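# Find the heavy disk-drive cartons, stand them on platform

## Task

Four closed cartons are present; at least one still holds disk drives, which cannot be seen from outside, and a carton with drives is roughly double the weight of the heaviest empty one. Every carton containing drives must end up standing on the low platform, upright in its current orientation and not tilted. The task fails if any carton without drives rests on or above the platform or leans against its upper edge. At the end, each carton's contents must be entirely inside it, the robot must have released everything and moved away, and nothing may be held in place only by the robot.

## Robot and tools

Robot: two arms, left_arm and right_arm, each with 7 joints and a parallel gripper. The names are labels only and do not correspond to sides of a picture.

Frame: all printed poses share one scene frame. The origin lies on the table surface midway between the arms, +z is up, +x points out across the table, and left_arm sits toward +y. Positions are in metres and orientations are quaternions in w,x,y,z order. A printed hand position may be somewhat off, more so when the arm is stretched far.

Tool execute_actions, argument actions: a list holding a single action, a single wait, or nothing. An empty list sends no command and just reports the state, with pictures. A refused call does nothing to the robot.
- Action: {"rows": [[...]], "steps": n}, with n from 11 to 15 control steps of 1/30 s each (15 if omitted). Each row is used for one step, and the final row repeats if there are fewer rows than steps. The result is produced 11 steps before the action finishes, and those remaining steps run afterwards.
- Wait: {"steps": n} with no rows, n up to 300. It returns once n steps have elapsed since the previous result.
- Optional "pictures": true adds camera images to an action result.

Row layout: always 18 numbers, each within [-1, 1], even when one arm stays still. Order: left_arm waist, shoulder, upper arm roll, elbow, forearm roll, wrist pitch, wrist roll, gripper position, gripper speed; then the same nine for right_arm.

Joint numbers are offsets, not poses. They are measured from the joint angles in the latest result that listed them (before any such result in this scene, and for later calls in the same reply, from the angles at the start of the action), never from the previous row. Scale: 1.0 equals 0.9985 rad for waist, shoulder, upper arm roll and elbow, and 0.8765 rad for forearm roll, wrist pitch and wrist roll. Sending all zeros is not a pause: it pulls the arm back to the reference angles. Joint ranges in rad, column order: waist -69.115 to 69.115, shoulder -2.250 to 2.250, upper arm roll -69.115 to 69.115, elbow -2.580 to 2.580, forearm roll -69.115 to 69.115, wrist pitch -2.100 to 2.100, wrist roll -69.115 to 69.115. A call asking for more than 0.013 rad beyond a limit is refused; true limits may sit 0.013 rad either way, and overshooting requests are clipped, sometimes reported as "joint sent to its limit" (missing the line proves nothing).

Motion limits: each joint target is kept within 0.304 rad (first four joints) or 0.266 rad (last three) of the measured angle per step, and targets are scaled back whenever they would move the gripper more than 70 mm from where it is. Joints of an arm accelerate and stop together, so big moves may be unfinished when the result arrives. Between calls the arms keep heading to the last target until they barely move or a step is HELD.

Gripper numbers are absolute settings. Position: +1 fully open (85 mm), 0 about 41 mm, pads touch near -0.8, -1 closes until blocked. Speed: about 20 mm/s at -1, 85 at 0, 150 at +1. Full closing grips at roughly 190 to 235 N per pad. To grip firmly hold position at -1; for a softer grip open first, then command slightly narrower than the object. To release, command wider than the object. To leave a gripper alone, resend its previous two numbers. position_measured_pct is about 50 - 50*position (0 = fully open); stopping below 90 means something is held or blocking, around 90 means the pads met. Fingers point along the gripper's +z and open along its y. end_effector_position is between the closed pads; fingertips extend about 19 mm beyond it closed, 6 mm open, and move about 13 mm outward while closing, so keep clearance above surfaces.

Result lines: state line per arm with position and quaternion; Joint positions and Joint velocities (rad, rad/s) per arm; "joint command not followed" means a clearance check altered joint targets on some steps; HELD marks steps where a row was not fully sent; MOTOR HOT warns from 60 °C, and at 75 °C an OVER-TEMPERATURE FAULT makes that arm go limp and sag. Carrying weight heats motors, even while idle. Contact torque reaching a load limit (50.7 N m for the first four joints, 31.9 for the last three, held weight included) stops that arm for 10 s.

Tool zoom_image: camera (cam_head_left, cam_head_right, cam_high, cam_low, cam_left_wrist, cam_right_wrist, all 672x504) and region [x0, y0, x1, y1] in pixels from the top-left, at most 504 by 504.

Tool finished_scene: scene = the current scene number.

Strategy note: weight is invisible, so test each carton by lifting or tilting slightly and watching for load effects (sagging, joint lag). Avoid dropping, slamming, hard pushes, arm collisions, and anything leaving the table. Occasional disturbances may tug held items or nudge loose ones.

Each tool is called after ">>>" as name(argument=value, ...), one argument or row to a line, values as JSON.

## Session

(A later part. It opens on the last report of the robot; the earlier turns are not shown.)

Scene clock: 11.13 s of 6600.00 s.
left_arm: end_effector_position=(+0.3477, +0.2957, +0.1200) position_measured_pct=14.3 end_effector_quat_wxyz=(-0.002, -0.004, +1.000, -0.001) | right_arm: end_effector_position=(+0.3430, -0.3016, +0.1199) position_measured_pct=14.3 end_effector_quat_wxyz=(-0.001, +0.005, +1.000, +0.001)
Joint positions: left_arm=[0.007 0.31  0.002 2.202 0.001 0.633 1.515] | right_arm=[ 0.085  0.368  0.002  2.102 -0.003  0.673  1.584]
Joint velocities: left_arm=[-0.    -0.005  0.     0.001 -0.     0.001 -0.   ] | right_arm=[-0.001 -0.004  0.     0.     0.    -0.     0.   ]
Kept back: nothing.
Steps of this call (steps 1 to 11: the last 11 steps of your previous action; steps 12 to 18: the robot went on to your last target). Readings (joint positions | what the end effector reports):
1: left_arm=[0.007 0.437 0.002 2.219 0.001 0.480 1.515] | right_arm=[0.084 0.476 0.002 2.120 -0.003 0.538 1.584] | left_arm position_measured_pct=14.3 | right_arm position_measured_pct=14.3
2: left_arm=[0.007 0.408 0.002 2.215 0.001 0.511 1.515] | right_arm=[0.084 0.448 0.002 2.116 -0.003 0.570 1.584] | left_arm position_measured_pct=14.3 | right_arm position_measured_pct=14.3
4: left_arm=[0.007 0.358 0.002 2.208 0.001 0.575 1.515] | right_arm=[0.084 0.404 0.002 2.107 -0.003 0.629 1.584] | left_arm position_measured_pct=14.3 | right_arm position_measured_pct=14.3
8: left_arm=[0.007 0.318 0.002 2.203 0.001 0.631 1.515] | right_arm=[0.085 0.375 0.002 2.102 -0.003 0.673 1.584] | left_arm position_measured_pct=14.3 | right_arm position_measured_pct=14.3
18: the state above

>>> execute_actions(
  actions=[
    {"rows":[[0.264,0,0,0,0,0,0.295,0.72,1,-0.261,0,0,0,0,0,-0.29,0.72,1]]},
  ],
)

>>> execute_actions(
  actions=[
    {"steps":22},
  ],
  pictures=true,
)

Scene clock: 11.63 s of 6600.00 s.
left_arm: end_effector_position=(+0.3474, +0.2839, +0.1202) position_measured_pct=14.3 end_effector_quat_wxyz=(-0.002, +0.000, +1.000, -0.000) | right_arm: end_effector_position=(+0.3440, -0.2888, +0.1201) position_measured_pct=14.3 end_effector_quat_wxyz=(-0.001, +0.001, +1.000, -0.000)
Joint positions: left_arm=[0.046 0.31  0.001 2.202 0.001 0.633 1.547] | right_arm=[ 0.045  0.368  0.004  2.102 -0.002  0.674  1.553]
Joint velocities: left_arm=[ 0.617  0.001 -0.002 -0.001 -0.001 -0.001  0.555] | right_arm=[-0.616  0.001  0.004 -0.001  0.    -0.    -0.55 ]
Steps of this call (steps 1 to 11: the robot went on to your last target; steps 12 to 15: the first 4 steps of this action). Readings (joint positions | what the end effector reports):
12: left_arm=[0.008 0.310 0.002 2.202 0.001 0.633 1.516] | right_arm=[0.083 0.368 0.002 2.102 -0.002 0.673 1.583] | left_arm position_measured_pct=14.3 | right_arm position_measured_pct=14.3
13: left_arm=[0.016 0.310 0.001 2.202 0.001 0.633 1.521] | right_arm=[0.076 0.368 0.003 2.102 -0.002 0.674 1.578] | left_arm position_measured_pct=14.3 | right_arm position_measured_pct=14.3
15: the state above

Scene clock: 12.37 s of 6600.00 s.
left_arm: end_effector_position=(+0.3353, +0.2144, +0.1200) position_measured_pct=14.3 end_effector_quat_wxyz=(-0.002, -0.001, +1.000, -0.000) | right_arm: end_effector_position=(+0.3395, -0.2115, +0.1199) position_measured_pct=14.3 end_effector_quat_wxyz=(-0.001, +0.002, +1.000, +0.000)
Joint positions: left_arm=[0.27  0.31  0.002 2.202 0.001 0.633 1.774] | right_arm=[-0.176  0.368  0.002  2.102 -0.003  0.673  1.329]
Joint velocities: left_arm=[ 0.003 -0.     0.    -0.     0.     0.001  0.   ] | right_arm=[-0.003  0.     0.    -0.002  0.     0.    -0.   ]
Kept back: nothing.
Steps of this call (steps 1 to 11: the last 11 steps of your previous action; steps 12 to 22: the robot went on to your last target). Readings (joint positions | what the end effector reports):
1: left_arm=[0.070 0.310 0.001 2.202 0.001 0.633 1.568] | right_arm=[0.022 0.368 0.004 2.102 -0.002 0.673 1.532] | left_arm position_measured_pct=14.3 | right_arm position_measured_pct=14.3
2: left_arm=[0.098 0.310 0.001 2.202 0.001 0.633 1.595] | right_arm=[-0.007 0.368 0.004 2.102 -0.002 0.673 1.505] | left_arm position_measured_pct=14.3 | right_arm position_measured_pct=14.3
4: left_arm=[0.166 0.310 0.002 2.202 0.001 0.633 1.663] | right_arm=[-0.074 0.368 0.003 2.101 -0.003 0.673 1.437] | left_arm position_measured_pct=14.3 | right_arm position_measured_pct=14.3
8: left_arm=[0.249 0.310 0.004 2.202 0.002 0.633 1.759] | right_arm=[-0.156 0.369 -0.000 2.101 -0.003 0.673 1.343] | left_arm position_measured_pct=14.3 | right_arm position_measured_pct=14.3
22: the state above

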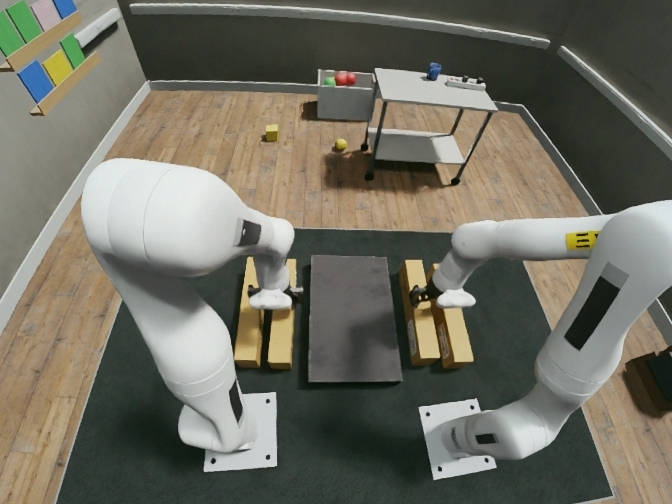

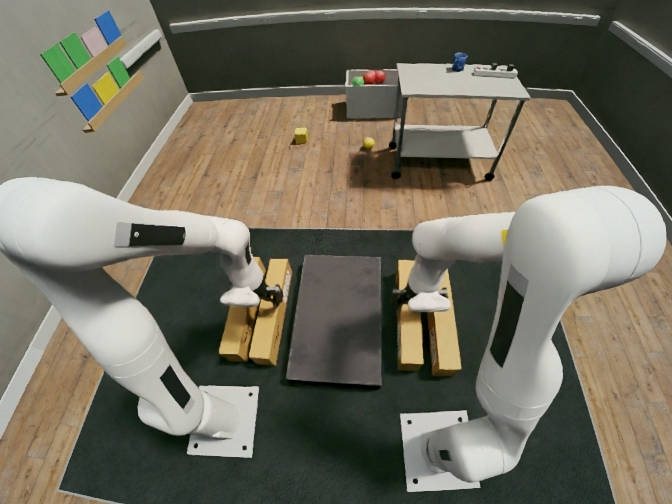

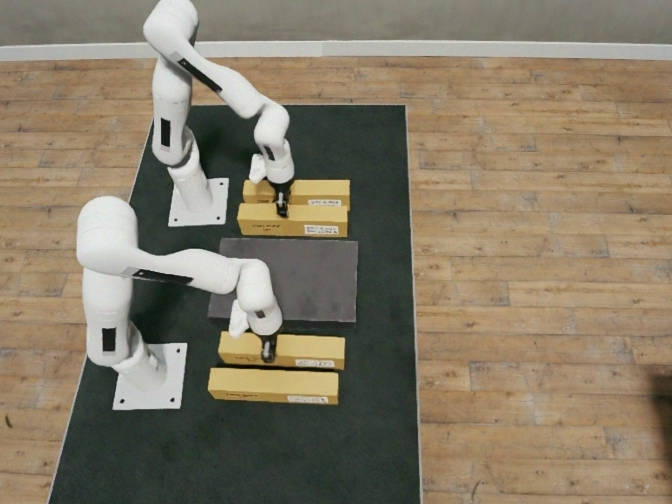

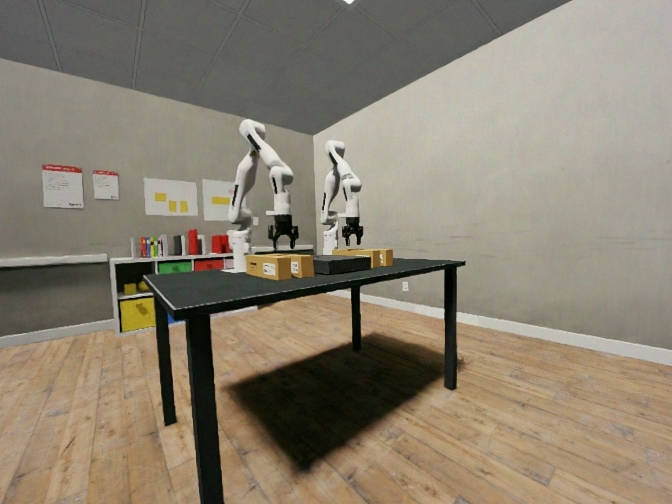

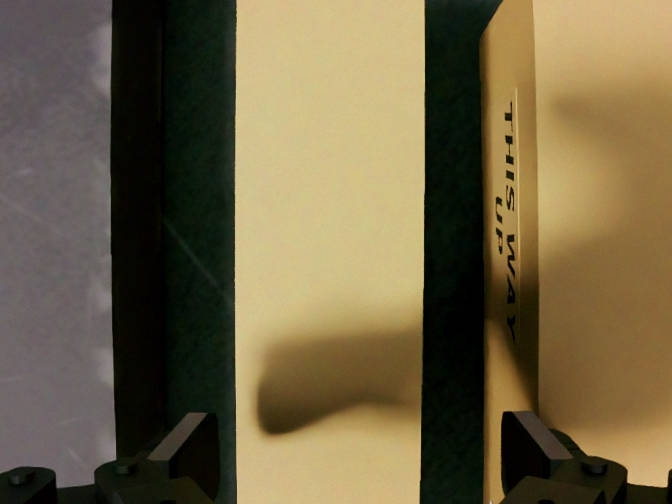

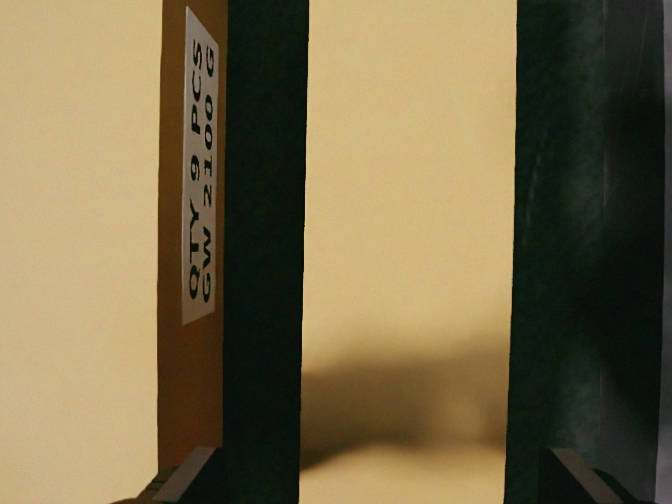

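>>> execute_actions(
  actions=[
    {"rows":[[0.016,0.194,0,0.02,0,-0.248,0.015,0.72,1,-0.008,0.173,0,0.025,0,-0.228,-0.03,0.72,1]]},
  ],
)

>>> execute_actions(
  actions=[
    {"steps":20},
  ],
)

>>> execute_actions(
  actions=[
    {"rows":[[0,0,0,0,0,0,0,-1,0,0,0,0,0,0,0,0,-1,0]]},
  ],
)

>>> execute_actions(
  actions=[
    {"rows":[[0,-0.06,0,0,0,0.068,0,-1,0,0,-0.06,0,0,0,0.068,0,-1,0]]},
  ],
)

>>> execute_actions(
  actions=[
    {"steps":30},
  ],
  pictures=true,
)

Scene clock: 13.03 s of 6600.00 s.
left_arm: end_effector_position=(+0.3376, +0.2128, +0.1071) position_measured_pct=14.3 end_effector_quat_wxyz=(-0.005, -0.001, +1.000, +0.000) | right_arm: end_effector_position=(+0.3418, -0.2104, +0.1056) position_measured_pct=14.3 end_effector_quat_wxyz=(-0.004, +0.003, +1.000, -0.001)
Joint positions: left_arm=[0.274 0.349 0.002 2.206 0.001 0.597 1.776] | right_arm=[-0.178  0.407  0.002  2.106 -0.003  0.636  1.325]
Joint velocities: left_arm=[ 0.05   0.613 -0.     0.059  0.002 -0.637  0.038] | right_arm=[-0.027  0.611  0.     0.083  0.    -0.656 -0.086]
Steps of this call (steps 1 to 15: the robot went on to your last target; step 16: nothing new was sent; steps 17 to 20: the first 4 steps of this action). Readings (joint positions | what the end effector reports):
17: left_arm=[0.270 0.312 0.002 2.202 0.001 0.632 1.774] | right_arm=[-0.176 0.370 0.002 2.102 -0.003 0.673 1.329] | left_arm position_measured_pct=14.3 | right_arm position_measured_pct=14.3
18: left_arm=[0.271 0.319 0.002 2.203 0.001 0.626 1.774] | right_arm=[-0.176 0.377 0.002 2.102 -0.003 0.667 1.329] | left_arm position_measured_pct=14.3 | right_arm position_measured_pct=14.3
20: the state above

Scene clock: 13.70 s of 6600.00 s.
left_arm: end_effector_position=(+0.3513, +0.2058, +0.0545) position_measured_pct=14.3 end_effector_quat_wxyz=(-0.000, -0.000, +1.000, -0.001) | right_arm: end_effector_position=(+0.3524, -0.2056, +0.0545) position_measured_pct=14.3 end_effector_quat_wxyz=(+0.000, +0.011, +1.000, +0.000)
Joint positions: left_arm=[0.286 0.504 0.002 2.222 0.001 0.416 1.787] | right_arm=[-0.184  0.541  0.002  2.127 -0.003  0.474  1.303]
Joint velocities: left_arm=[ 0.     0.003 -0.001  0.     0.     0.001  0.   ] | right_arm=[-0.001  0.002  0.     0.003  0.    -0.001  0.   ]
Kept back: nothing.
Steps of this call (steps 1 to 11: the last 11 steps of your previous action; steps 12 to 20: the robot went on to your last target). Readings (joint positions | what the end effector reports):
1: left_arm=[0.275 0.373 0.002 2.208 0.001 0.572 1.778] | right_arm=[-0.179 0.430 0.002 2.109 -0.003 0.611 1.321] | left_arm position_measured_pct=14.3 | right_arm position_measured_pct=14.3
2: left_arm=[0.278 0.401 0.002 2.211 0.001 0.541 1.780] | right_arm=[-0.180 0.458 0.002 2.113 -0.003 0.579 1.317] | left_arm position_measured_pct=14.3 | right_arm position_measured_pct=14.3
4: left_arm=[0.282 0.453 0.002 2.217 0.001 0.477 1.784] | right_arm=[-0.182 0.504 0.002 2.121 -0.003 0.520 1.309] | left_arm position_measured_pct=14.3 | right_arm position_measured_pct=14.3
8: left_arm=[0.285 0.495 0.002 2.222 0.001 0.418 1.787] | right_arm=[-0.184 0.534 0.001 2.126 -0.003 0.475 1.303] | left_arm position_measured_pct=14.3 | right_arm position_measured_pct=14.3
20: the state above

Scene clock: 13.83 s of 6600.00 s.
left_arm: end_effector_position=(+0.3513, +0.2058, +0.0545) position_measured_pct=18.7 end_effector_quat_wxyz=(-0.000, -0.000, +1.000, -0.001) | right_arm: end_effector_position=(+0.3524, -0.2056, +0.0545) position_measured_pct=18.7 end_effector_quat_wxyz=(+0.000, +0.011, +1.000, +0.000)
Joint positions: left_arm=[0.286 0.504 0.002 2.222 0.001 0.416 1.787] | right_arm=[-0.184  0.541  0.002  2.127 -0.003  0.474  1.303]
Joint velocities: left_arm=[ 0.     0.001 -0.001  0.     0.001 -0.001  0.   ] | right_arm=[ 0.     0.001 -0.    -0.    -0.     0.001  0.   ]
Steps of this call (steps 1 to 4: the first 4 steps of this action). Readings (joint positions | what the end effector reports):
1: left_arm=[0.286 0.504 0.002 2.222 0.001 0.416 1.787] | right_arm=[-0.184 0.541 0.002 2.127 -0.003 0.474 1.303] | left_arm position_measured_pct=14.3 | right_arm position_measured_pct=14.3
2: left_arm=[0.286 0.503 0.002 2.222 0.001 0.416 1.787] | right_arm=[-0.184 0.541 0.002 2.127 -0.003 0.474 1.303] | left_arm position_measured_pct=14.7 | right_arm position_measured_pct=14.7
4: the state above

Scene clock: 14.33 s of 6600.00 s.
left_arm: end_effector_position=(+0.3479, +0.2061, +0.0652) position_measured_pct=36.1 end_effector_quat_wxyz=(+0.000, +0.001, +1.000, -0.001) | right_arm: end_effector_position=(+0.3483, -0.2067, +0.0655) position_measured_pct=35.7 end_effector_quat_wxyz=(-0.001, +0.011, +1.000, +0.000)
Joint positions: left_arm=[0.287 0.47  0.003 2.225 0.002 0.446 1.787] | right_arm=[-0.184  0.509  0.002  2.13  -0.003  0.505  1.303]
Joint velocities: left_arm=[ 0.002 -0.435  0.004  0.015  0.001  0.483  0.   ] | right_arm=[-0.001 -0.429 -0.     0.017 -0.001  0.49  -0.001]
Steps of this call (steps 1 to 11: the last 11 steps of your previous action; steps 12 to 15: the first 4 steps of this action, its rows measured from where the robot was after step 11). Readings (joint positions | what the end effector reports):
11: left_arm=[0.287 0.501 0.004 2.222 0.002 0.416 1.787] | right_arm=[-0.183 0.539 0.002 2.127 -0.002 0.475 1.303] | left_arm position_measured_pct=36.1 | right_arm position_measured_pct=35.7
12: left_arm=[0.287 0.500 0.004 2.222 0.002 0.417 1.787] | right_arm=[-0.183 0.538 0.002 2.127 -0.002 0.475 1.303] | left_arm position_measured_pct=36.1 | right_arm position_measured_pct=35.7
13: left_arm=[0.287 0.495 0.003 2.223 0.002 0.421 1.787] | right_arm=[-0.183 0.534 0.002 2.128 -0.002 0.479 1.303] | left_arm position_measured_pct=36.1 | right_arm position_measured_pct=35.7
15: the state above

Scene clock: 15.33 s of 6600.00 s.
left_arm: end_effector_position=(+0.3427, +0.2069, +0.0719) position_measured_pct=36.1 end_effector_quat_wxyz=(-0.005, +0.001, +1.000, -0.000) | right_arm: end_effector_position=(+0.3433, -0.2081, +0.0729) position_measured_pct=35.7 end_effector_quat_wxyz=(-0.005, +0.012, +1.000, -0.001)
Joint positions: left_arm=[0.287 0.449 0.003 2.226 0.002 0.476 1.787] | right_arm=[-0.183  0.488  0.002  2.13  -0.002  0.534  1.303]
Joint velocities: left_arm=[-0.    -0.     0.002 -0.     0.001  0.    -0.   ] | right_arm=[-0.    -0.    -0.     0.001 -0.    -0.    -0.   ]
Kept back: nothing.
Steps of this call (steps 1 to 11: the last 11 steps of your previous action; steps 12 to 30: the robot went on to your last target). Readings (joint positions | what the end effector reports):
1: left_arm=[0.287 0.458 0.003 2.225 0.002 0.460 1.787] | right_arm=[-0.184 0.497 0.002 2.130 -0.003 0.519 1.303] | left_arm position_measured_pct=36.1 | right_arm position_measured_pct=35.7
2: left_arm=[0.287 0.452 0.003 2.225 0.002 0.470 1.787] | right_arm=[-0.183 0.491 0.002 2.130 -0.003 0.529 1.303] | left_arm position_measured_pct=36.1 | right_arm position_measured_pct=35.7
4: left_arm=[0.287 0.452 0.004 2.225 0.002 0.476 1.787] | right_arm=[-0.183 0.490 0.002 2.130 -0.002 0.534 1.303] | left_arm position_measured_pct=36.1 | right_arm position_measured_pct=35.7
8: left_arm=[0.287 0.450 0.003 2.226 0.002 0.476 1.787] | right_arm=[-0.183 0.489 0.002 2.131 -0.002 0.534 1.303] | left_arm position_measured_pct=36.1 | right_arm position_measured_pct=35.7
30: the state above
All arms were judged still, so your last target was given up. Only a new action makes them travel on or press farther. Fingers that are still opening or closing keep moving.

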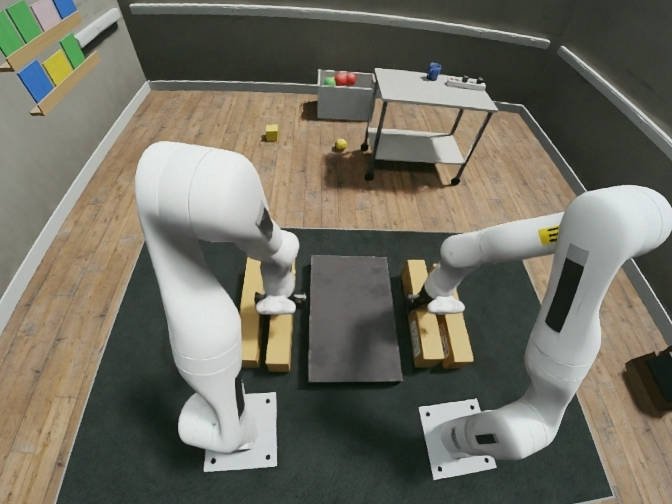

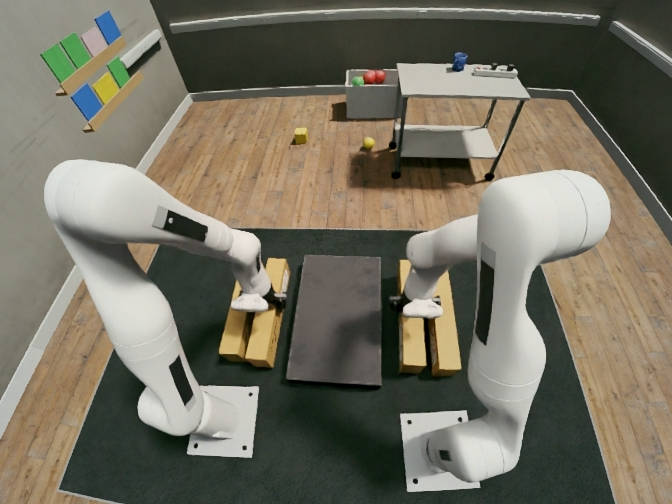

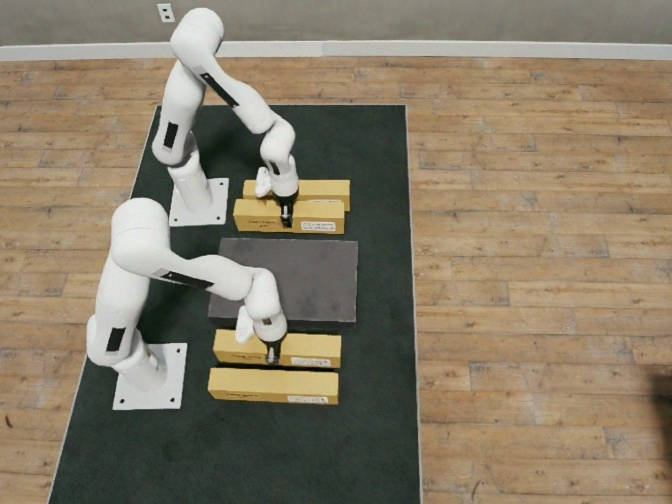

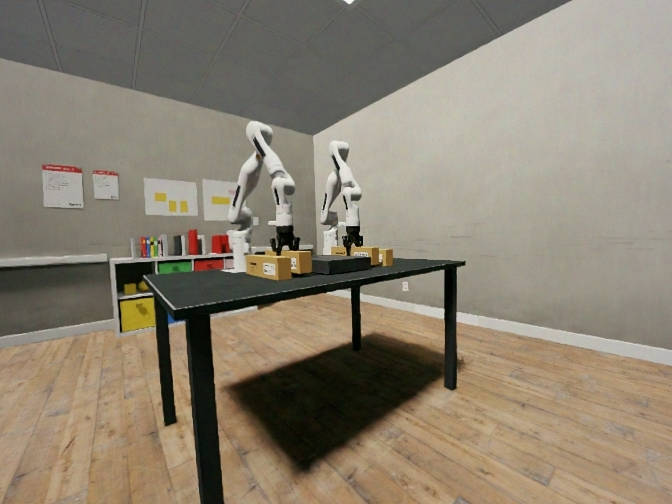

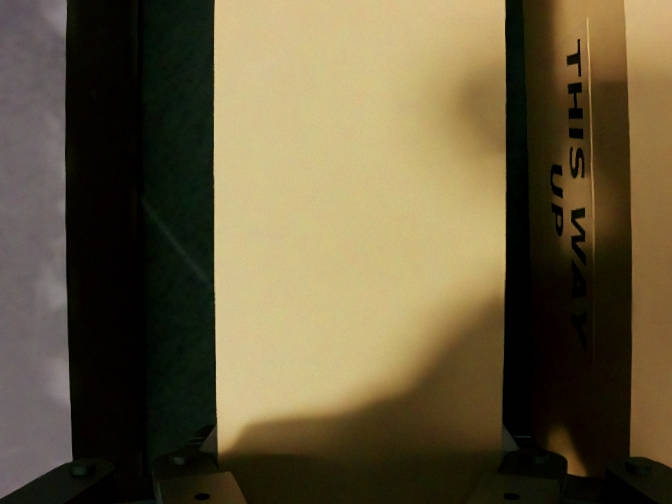

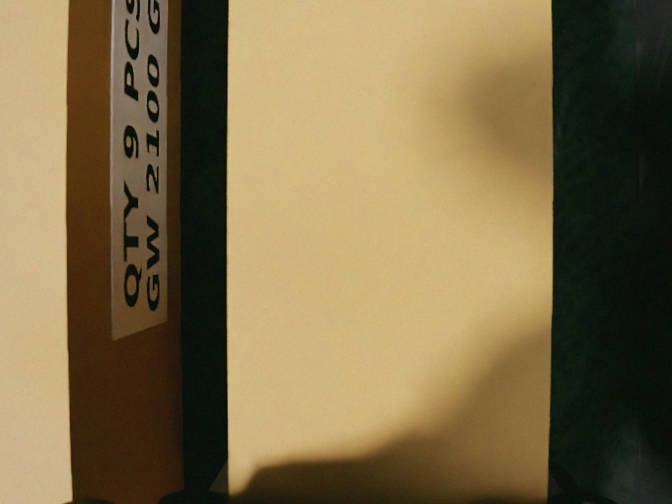

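>>> execute_actions(
  actions=[
    {"rows":[[0,-0.15,0,-0.096,0,0.257,0,-1,0,0,-0.135,0,-0.09,0,0.232,0,-1,0]]},
  ],
)

>>> execute_actions(
  actions=[
    {"steps":14},
  ],
)

>>> execute_actions(
  actions=[
    {"rows":[[0.284,0.088,0,-0.17,0,0.078,0.327,-1,0,-0.268,0.063,0,-0.132,0,0.063,-0.29,-1,0]]},
  ],
)

>>> execute_actions(
  actions=[
    {"steps":25},
  ],
  pictures=true,
)

Scene clock: 16.90 s of 6600.00 s.
left_arm: end_effector_position=(+0.3457, +0.2063, +0.0872) position_measured_pct=36.1 end_effector_quat_wxyz=(-0.002, +0.001, +1.000, -0.001) | right_arm: end_effector_position=(+0.3461, -0.2073, +0.0893) position_measured_pct=35.7 end_effector_quat_wxyz=(-0.003, +0.011, +1.000, -0.001)
Joint positions: left_arm=[0.287 0.411 0.003 2.206 0.002 0.529 1.787] | right_arm=[-0.183  0.451  0.002  2.11  -0.002  0.588  1.303]
Joint velocities: left_arm=[-0.    -0.604 -0.002 -0.365  0.001  0.894 -0.001] | right_arm=[ 0.    -0.597 -0.001 -0.38  -0.     0.911 -0.   ]
Steps of this call (steps 1 to 43: nothing new was sent; steps 44 to 47: the first 4 steps of this action). Readings (joint positions | what the end effector reports):
44: left_arm=[0.287 0.447 0.003 2.225 0.002 0.477 1.787] | right_arm=[-0.183 0.487 0.002 2.130 -0.002 0.536 1.303] | left_arm position_measured_pct=36.1 | right_arm position_measured_pct=35.7
45: left_arm=[0.287 0.441 0.003 2.222 0.002 0.486 1.787] | right_arm=[-0.183 0.480 0.002 2.127 -0.002 0.544 1.303] | left_arm position_measured_pct=36.1 | right_arm position_measured_pct=35.7
47: the state above

Scene clock: 17.37 s of 6600.00 s.
left_arm: end_effector_position=(+0.3503, +0.2052, +0.1340) position_measured_pct=36.1 end_effector_quat_wxyz=(-0.001, +0.001, +1.000, -0.001) | right_arm: end_effector_position=(+0.3506, -0.2061, +0.1334) position_measured_pct=35.7 end_effector_quat_wxyz=(-0.002, +0.011, +1.000, -0.000)
Joint positions: left_arm=[0.287 0.308 0.003 2.135 0.002 0.701 1.787] | right_arm=[-0.183  0.362  0.002  2.046 -0.003  0.738  1.303]
Joint velocities: left_arm=[-0.    -0.007  0.    -0.001 -0.001 -0.001 -0.001] | right_arm=[ 0.001 -0.005  0.    -0.001 -0.    -0.001 -0.   ]
Kept back: nothing.
Steps of this call (steps 1 to 11: the last 11 steps of your previous action; steps 12 to 14: the robot went on to your last target). Readings (joint positions | what the end effector reports):
1: left_arm=[0.287 0.389 0.003 2.192 0.002 0.563 1.787] | right_arm=[-0.183 0.429 0.002 2.095 -0.002 0.622 1.303] | left_arm position_measured_pct=36.1 | right_arm position_measured_pct=35.7
2: left_arm=[0.287 0.364 0.003 2.175 0.002 0.601 1.787] | right_arm=[-0.183 0.406 0.002 2.079 -0.003 0.660 1.303] | left_arm position_measured_pct=36.1 | right_arm position_measured_pct=35.7
4: left_arm=[0.287 0.328 0.003 2.147 0.002 0.664 1.787] | right_arm=[-0.183 0.376 0.002 2.053 -0.002 0.714 1.303] | left_arm position_measured_pct=36.1 | right_arm position_measured_pct=35.7
8: left_arm=[0.287 0.311 0.003 2.134 0.002 0.700 1.787] | right_arm=[-0.183 0.365 0.002 2.045 -0.003 0.737 1.303] | left_arm position_measured_pct=36.1 | right_arm position_measured_pct=35.7
14: the state above

Scene clock: 17.50 s of 6600.00 s.
left_arm: end_effector_position=(+0.3517, +0.1934, +0.1331) position_measured_pct=36.1 end_effector_quat_wxyz=(-0.003, +0.005, +1.000, +0.001) | right_arm: end_effector_position=(+0.3519, -0.1937, +0.1325) position_measured_pct=35.7 end_effector_quat_wxyz=(-0.004, +0.008, +1.000, -0.002)
Joint positions: left_arm=[ 0.326  0.321 -0.     2.116 -0.     0.71   1.817] | right_arm=[-0.221  0.374  0.006  2.031 -0.     0.746  1.273]
Joint velocities: left_arm=[ 0.608  0.222 -0.013 -0.319 -0.004  0.142  0.533] | right_arm=[-0.603  0.18   0.018 -0.256  0.006  0.123 -0.536]
Steps of this call (steps 1 to 4: the first 4 steps of this action). Readings (joint positions | what the end effector reports):
1: left_arm=[0.288 0.308 0.003 2.134 0.002 0.701 1.788] | right_arm=[-0.185 0.363 0.002 2.045 -0.002 0.738 1.302] | left_arm position_measured_pct=36.1 | right_arm position_measured_pct=35.7
2: left_arm=[0.295 0.310 0.002 2.131 0.001 0.703 1.792] | right_arm=[-0.192 0.365 0.004 2.043 -0.001 0.739 1.298] | left_arm position_measured_pct=36.1 | right_arm position_measured_pct=35.7
4: the state above

Scene clock: 18.33 s of 6600.00 s.
left_arm: end_effector_position=(+0.3577, +0.0949, +0.1340) position_measured_pct=36.1 end_effector_quat_wxyz=(-0.002, -0.001, +1.000, -0.001) | right_arm: end_effector_position=(+0.3559, -0.0951, +0.1333) position_measured_pct=35.7 end_effector_quat_wxyz=(-0.003, +0.005, +1.000, -0.001)
Joint positions: left_arm=[0.57  0.404 0.003 1.97  0.002 0.769 2.074] | right_arm=[-0.451  0.435  0.002  1.919 -0.003  0.793  1.049]
Joint velocities: left_arm=[ 0.001  0.    -0.003  0.     0.001  0.    -0.001] | right_arm=[-0.     0.     0.001 -0.001  0.     0.     0.   ]
Kept back: nothing.
Steps of this call (steps 1 to 11: the last 11 steps of your previous action; steps 12 to 25: the robot went on to your last target). Readings (joint positions | what the end effector reports):
1: left_arm=[0.349 0.330 -0.000 2.104 -0.000 0.716 1.838] | right_arm=[-0.244 0.380 0.006 2.021 -0.000 0.750 1.252] | left_arm position_measured_pct=36.1 | right_arm position_measured_pct=35.7
2: left_arm=[0.377 0.340 -0.001 2.088 -0.001 0.722 1.864] | right_arm=[-0.273 0.389 0.007 2.008 0.000 0.756 1.226] | left_arm position_measured_pct=36.1 | right_arm position_measured_pct=35.7
4: left_arm=[0.443 0.363 0.000 2.049 0.000 0.738 1.932] | right_arm=[-0.336 0.406 0.005 1.978 -0.001 0.768 1.164] | left_arm position_measured_pct=36.1 | right_arm position_measured_pct=35.7
8: left_arm=[0.540 0.394 0.006 1.985 0.004 0.761 2.046] | right_arm=[-0.427 0.428 -0.002 1.928 -0.005 0.786 1.068] | left_arm position_measured_pct=36.1 | right_arm position_measured_pct=35.7
25: the state above

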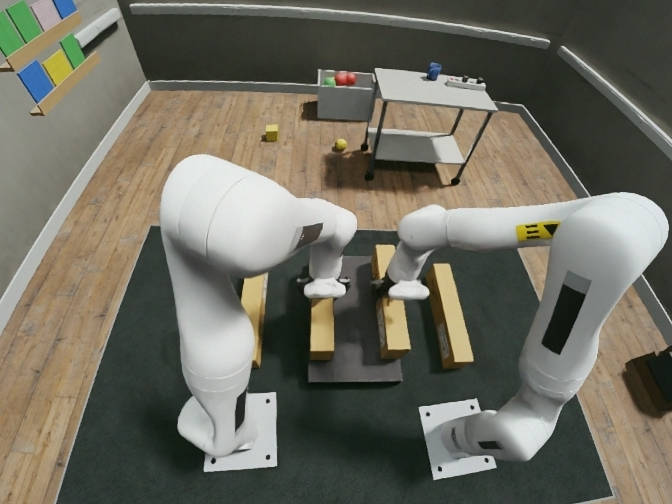

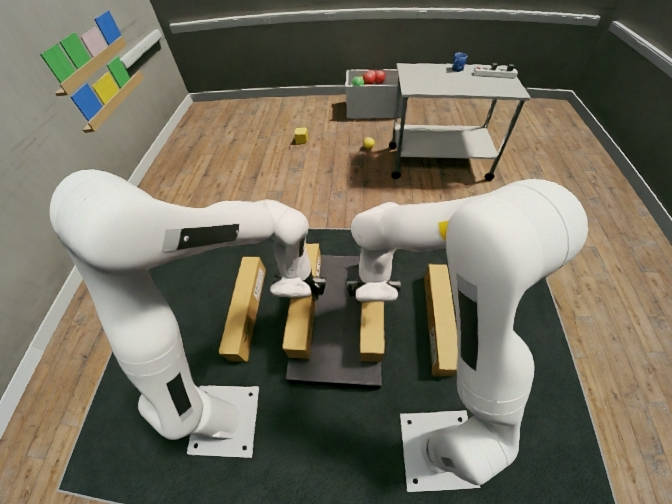

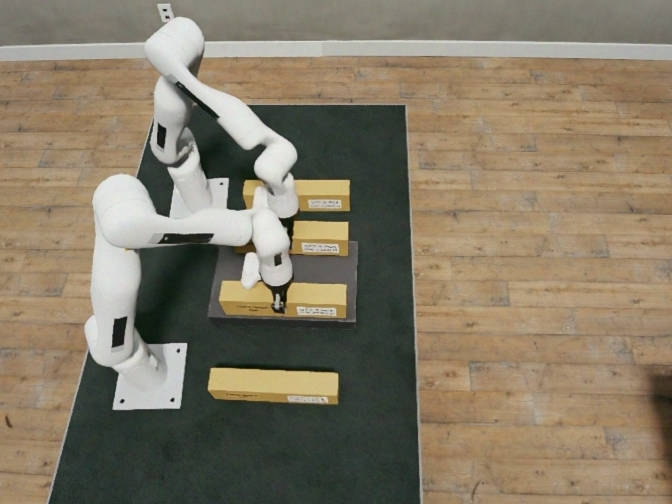

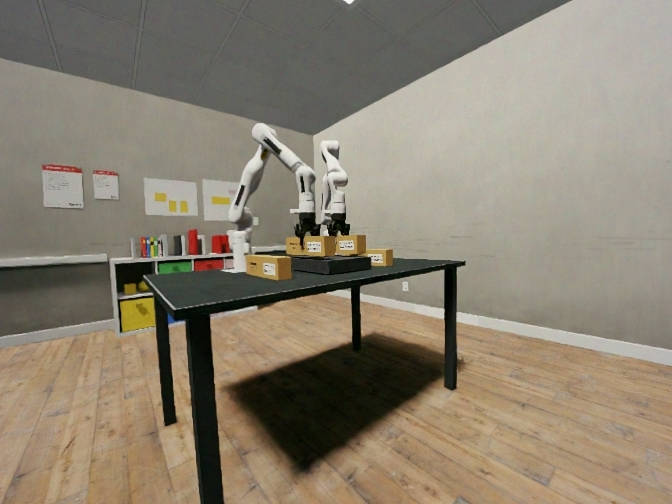

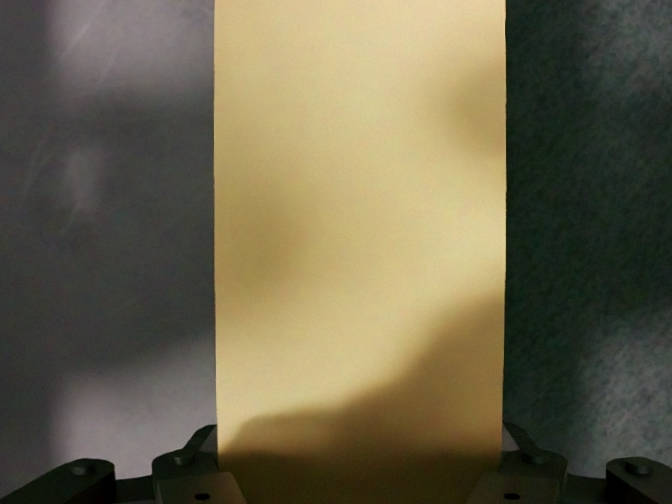

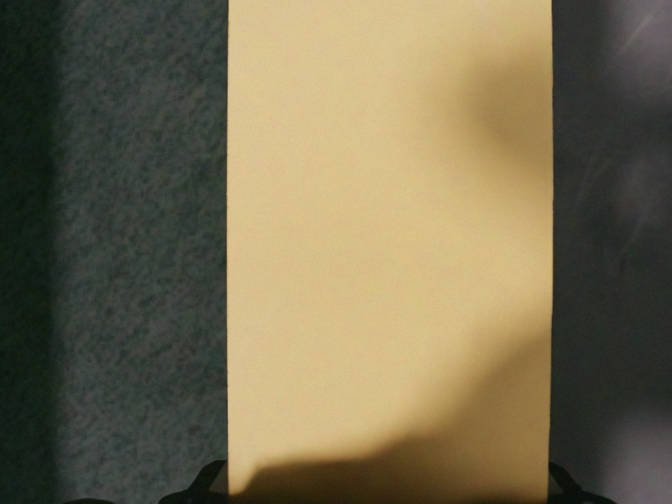

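>>> execute_actions(
  actions=[
    {"rows":[[0,0.047,0,0.003,0,-0.072,0,-1,0,0,0.043,0,0.003,0,-0.07,0,-1,0]]},
  ],
)

>>> execute_actions(
  actions=[
    {"steps":16},
  ],
  pictures=true,
)

Scene clock: 18.80 s of 6600.00 s.
left_arm: end_effector_position=(+0.3605, +0.0932, +0.1196) position_measured_pct=36.1 end_effector_quat_wxyz=(-0.004, -0.001, +1.000, +0.000) | right_arm: end_effector_position=(+0.3590, -0.0934, +0.1187) position_measured_pct=35.7 end_effector_quat_wxyz=(-0.004, +0.005, +1.000, -0.002)
Joint positions: left_arm=[0.57  0.44  0.003 1.974 0.002 0.735 2.074] | right_arm=[-0.451  0.469  0.002  1.923 -0.003  0.757  1.049]
Joint velocities: left_arm=[-0.001  0.433 -0.     0.078  0.001 -0.524 -0.   ] | right_arm=[ 0.     0.413 -0.002  0.079  0.001 -0.514 -0.   ]
Steps of this call (steps 1 to 10: the robot went on to your last target; steps 11 to 14: the first 4 steps of this action). Readings (joint positions | what the end effector reports):
11: left_arm=[0.570 0.406 0.003 1.970 0.002 0.769 2.074] | right_arm=[-0.451 0.436 0.002 1.919 -0.003 0.792 1.049] | left_arm position_measured_pct=36.1 | right_arm position_measured_pct=35.7
12: left_arm=[0.570 0.412 0.003 1.971 0.002 0.763 2.074] | right_arm=[-0.451 0.443 0.002 1.919 -0.003 0.786 1.049] | left_arm position_measured_pct=36.1 | right_arm position_measured_pct=35.7
14: the state above

Scene clock: 19.33 s of 6600.00 s.
left_arm: end_effector_position=(+0.3644, +0.0911, +0.1153) position_measured_pct=36.1 end_effector_quat_wxyz=(+0.001, -0.000, +1.000, -0.002) | right_arm: end_effector_position=(+0.3628, -0.0915, +0.1152) position_measured_pct=35.7 end_effector_quat_wxyz=(+0.002, +0.005, +1.000, +0.001)
Joint positions: left_arm=[0.57  0.449 0.003 1.976 0.002 0.711 2.074] | right_arm=[-0.451  0.477  0.002  1.925 -0.002  0.736  1.049]
Joint velocities: left_arm=[ 0.    -0.001  0.001  0.    -0.     0.001 -0.   ] | right_arm=[-0.001 -0.     0.     0.001 -0.     0.001  0.   ]
Kept back: nothing.
Steps of this call (steps 1 to 11: the last 11 steps of your previous action; steps 12 to 16: the robot went on to your last target). Readings (joint positions | what the end effector reports):
1: left_arm=[0.570 0.451 0.003 1.977 0.002 0.721 2.074] | right_arm=[-0.451 0.478 0.002 1.925 -0.003 0.745 1.049] | left_arm position_measured_pct=36.1 | right_arm position_measured_pct=35.7
2: left_arm=[0.570 0.450 0.003 1.976 0.002 0.716 2.074] | right_arm=[-0.451 0.477 0.002 1.925 -0.002 0.740 1.049] | left_arm position_measured_pct=36.1 | right_arm position_measured_pct=35.7
4: left_arm=[0.570 0.449 0.003 1.977 0.002 0.711 2.074] | right_arm=[-0.451 0.477 0.002 1.925 -0.002 0.736 1.049] | left_arm position_measured_pct=36.1 | right_arm position_measured_pct=35.7
8: left_arm=[0.570 0.449 0.003 1.976 0.002 0.711 2.074] | right_arm=[-0.451 0.477 0.002 1.925 -0.002 0.736 1.049] | left_arm position_measured_pct=36.1 | right_arm position_measured_pct=35.7
16: the state above

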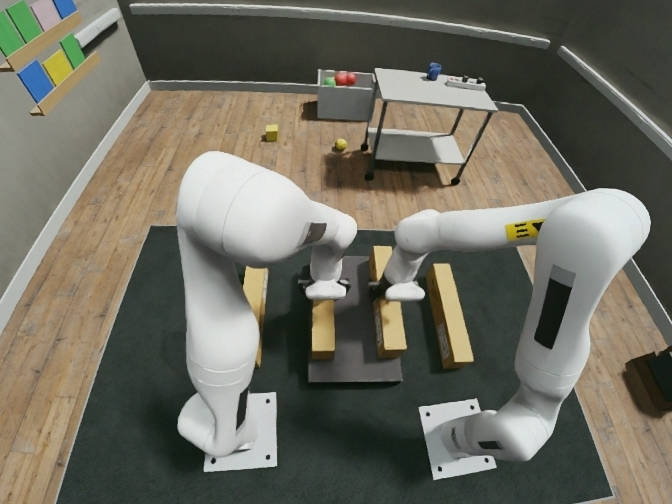

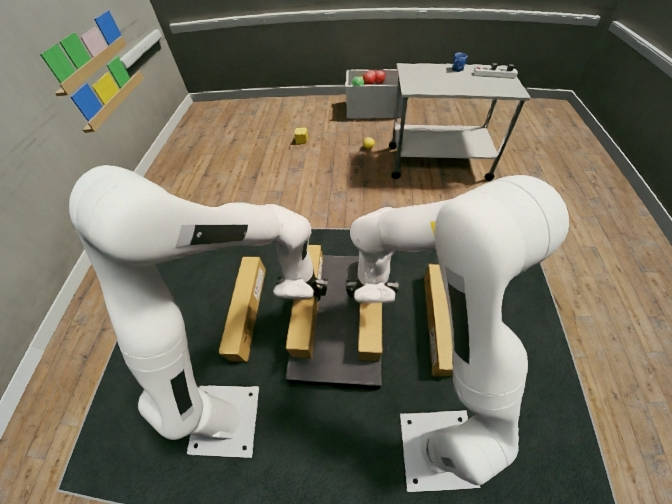

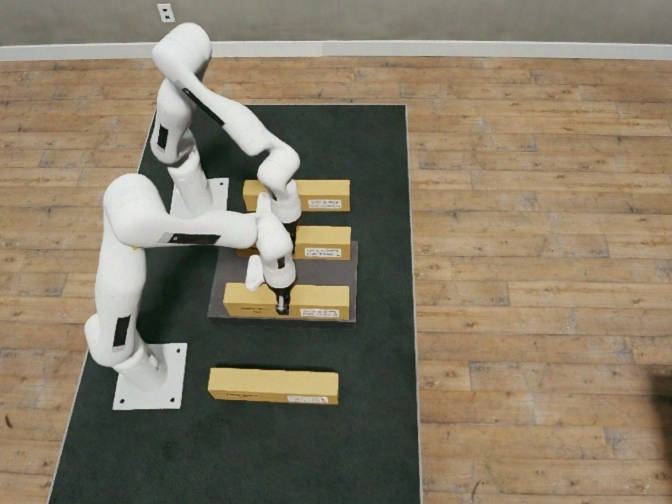

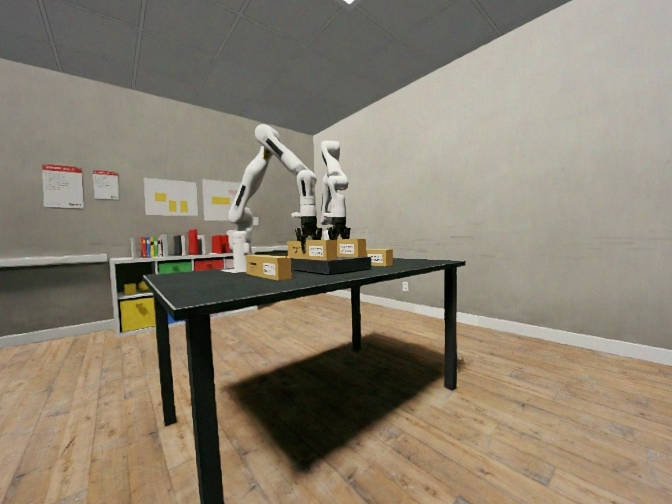

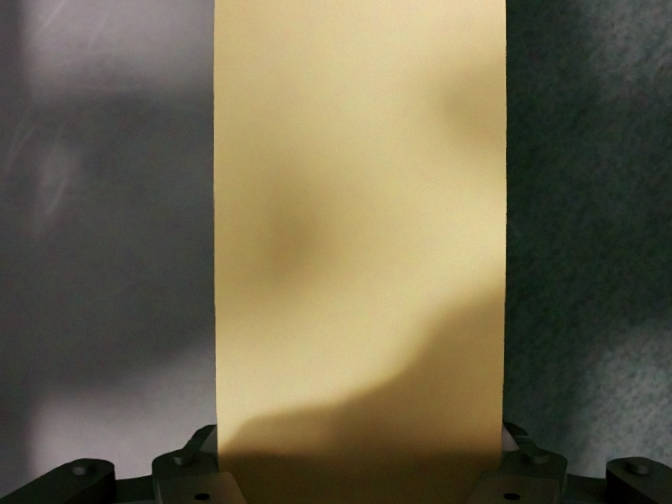

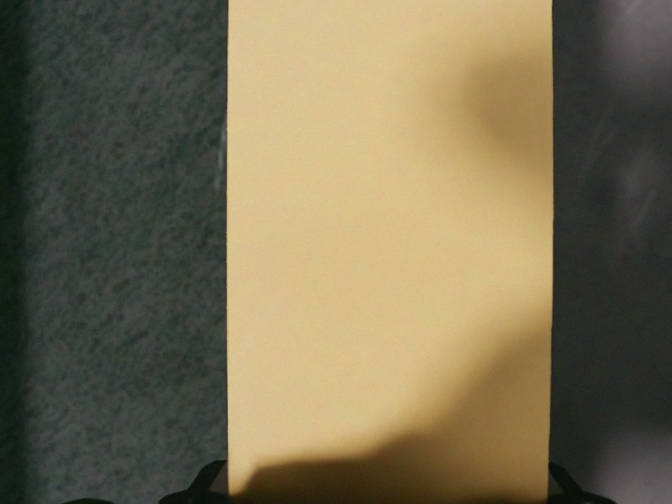

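>>> execute_actions(
  actions=[
    {"rows":[[0,0,0,0,0,0,0,0.72,1,0,0,0,0,0,0,0,0.72,1]],"steps":12},
  ],
)

>>> execute_actions(
  actions=[
    {"rows":[[0,-0.15,0,-0.05,0,0.228,0,0.72,1,0,-0.15,0,-0.05,0,0.228,0,0.72,1]]},
  ],
)

>>> execute_actions(
  actions=[
    {"rows":[[-0.564,-0.01,0,0.24,0,-0.27,-0.638,0.72,1,0.8,-0.1,0,0,0,0.1,0.5,0.72,1]]},
  ],
)

>>> execute_actions(
  actions=[
    {"steps":32},
  ],
)

Scene clock: 19.83 s of 6600.00 s.
left_arm: end_effector_position=(+0.3641, +0.0912, +0.1154) position_measured_pct=36.1 end_effector_quat_wxyz=(+0.001, -0.000, +1.000, -0.002) | right_arm: end_effector_position=(+0.3626, -0.0917, +0.1153) position_measured_pct=35.7 end_effector_quat_wxyz=(+0.001, +0.005, +1.000, +0.001)
Joint positions: left_arm=[0.571 0.449 0.003 1.977 0.002 0.712 2.074] | right_arm=[-0.451  0.476  0.002  1.925 -0.002  0.736  1.049]
Joint velocities: left_arm=[ 0.003 -0.021 -0.002  0.029 -0.001 -0.005  0.001] | right_arm=[ 0.002 -0.015 -0.     0.025 -0.002 -0.003  0.   ]
Steps of this call (steps 1 to 14: the robot went on to your last target; step 15: the first step of this action). Readings (joint positions | what the end effector reports):
15: the state above

Scene clock: 20.33 s of 6600.00 s.
left_arm: end_effector_position=(+0.3631, +0.0919, +0.1325) position_measured_pct=14.3 end_effector_quat_wxyz=(+0.004, -0.001, +1.000, -0.004) | right_arm: end_effector_position=(+0.3613, -0.0923, +0.1328) position_measured_pct=14.3 end_effector_quat_wxyz=(+0.004, +0.005, +1.000, +0.003)
Joint positions: left_arm=[0.57  0.411 0.003 1.965 0.002 0.755 2.074] | right_arm=[-0.451  0.439  0.002  1.914 -0.002  0.779  1.049]
Joint velocities: left_arm=[-0.001 -0.61  -0.001 -0.192 -0.002  0.753 -0.001] | right_arm=[-0.    -0.607 -0.    -0.192 -0.     0.753 -0.   ]
Steps of this call (steps 1 to 11: the last 11 steps of your previous action; steps 12 to 15: the first 4 steps of this action, its rows measured from where the robot was after step 11). Readings (joint positions | what the end effector reports):
11: left_arm=[0.570 0.450 0.003 1.976 0.002 0.711 2.074] | right_arm=[-0.451 0.477 0.002 1.925 -0.002 0.736 1.049] | left_arm position_measured_pct=14.3 | right_arm position_measured_pct=14.3
12: left_arm=[0.570 0.448 0.003 1.976 0.002 0.712 2.074] | right_arm=[-0.451 0.475 0.002 1.925 -0.002 0.737 1.049] | left_arm position_measured_pct=14.3 | right_arm position_measured_pct=14.3
13: left_arm=[0.570 0.441 0.003 1.974 0.002 0.719 2.074] | right_arm=[-0.451 0.469 0.002 1.923 -0.002 0.744 1.049] | left_arm position_measured_pct=14.3 | right_arm position_measured_pct=14.3
15: the state above

Scene clock: 20.83 s of 6600.00 s.
left_arm: end_effector_position=(+0.3533, +0.1127, +0.1778) position_measured_pct=14.3 end_effector_quat_wxyz=(+0.001, -0.005, +1.000, -0.003) | right_arm: end_effector_position=(+0.3530, -0.1129, +0.1908) position_measured_pct=14.3 end_effector_quat_wxyz=(+0.002, +0.010, +1.000, +0.003)
Joint positions: left_arm=[0.531 0.299 0.005 1.952 0.002 0.885 2.046] | right_arm=[-0.412  0.316 -0.     1.875 -0.003  0.945  1.076]
Joint velocities: left_arm=[-0.615 -0.022  0.004  0.446  0.    -0.439 -0.493] | right_arm=[ 0.613 -0.195 -0.005 -0.001 -0.     0.16   0.493]
Steps of this call (steps 1 to 11: the last 11 steps of your previous action; steps 12 to 15: the first 4 steps of this action, its rows measured from where the robot was after step 11). Readings (joint positions | what the end effector reports):
11: left_arm=[0.571 0.302 0.003 1.926 0.002 0.911 2.074] | right_arm=[-0.451 0.329 0.002 1.875 -0.002 0.936 1.049] | left_arm position_measured_pct=14.3 | right_arm position_measured_pct=14.3
12: left_arm=[0.569 0.301 0.004 1.927 0.002 0.910 2.073] | right_arm=[-0.449 0.328 0.002 1.875 -0.003 0.936 1.049] | left_arm position_measured_pct=14.3 | right_arm position_measured_pct=14.3
13: left_arm=[0.562 0.301 0.005 1.931 0.002 0.906 2.069] | right_arm=[-0.442 0.326 0.001 1.875 -0.003 0.937 1.053] | left_arm position_measured_pct=14.3 | right_arm position_measured_pct=14.3
15: the state above

Scene clock: 21.90 s of 6600.00 s.
left_arm: end_effector_position=(+0.3580, +0.2957, +0.1327) position_measured_pct=14.3 end_effector_quat_wxyz=(+0.005, -0.002, +1.000, -0.001) | right_arm: end_effector_position=(+0.3461, -0.3969, +0.2234) position_measured_pct=14.3 end_effector_quat_wxyz=(+0.007, +0.183, +0.983, +0.000)
Joint positions: left_arm=[0.008 0.292 0.003 2.166 0.002 0.675 1.515] | right_arm=[ 0.346  0.229  0.002  1.875 -0.002  1.024  1.487]
Joint velocities: left_arm=[-0.002 -0.     0.001  0.     0.    -0.001 -0.001] | right_arm=[ 0.016 -0.    -0.    -0.    -0.    -0.001 -0.   ]
Kept back: nothing.
Steps of this call (steps 1 to 11: the last 11 steps of your previous action; steps 12 to 32: the robot went on to your last target). Readings (joint positions | what the end effector reports):
1: left_arm=[0.508 0.298 0.005 1.969 0.002 0.869 2.027] | right_arm=[-0.388 0.308 -0.000 1.875 -0.003 0.951 1.095] | left_arm position_measured_pct=14.3 | right_arm position_measured_pct=14.3
2: left_arm=[0.479 0.298 0.005 1.990 0.002 0.848 2.003] | right_arm=[-0.360 0.300 -0.000 1.875 -0.003 0.959 1.119] | left_arm position_measured_pct=14.3 | right_arm position_measured_pct=14.3
4: left_arm=[0.410 0.297 0.005 2.032 0.002 0.807 1.944] | right_arm=[-0.292 0.284 0.001 1.874 -0.003 0.974 1.177] | left_arm position_measured_pct=14.3 | right_arm position_measured_pct=14.3
8: left_arm=[0.266 0.295 0.004 2.091 0.002 0.747 1.818] | right_arm=[-0.155 0.262 0.001 1.874 -0.003 0.995 1.295] | left_arm position_measured_pct=14.3 | right_arm position_measured_pct=14.3
32: the state above


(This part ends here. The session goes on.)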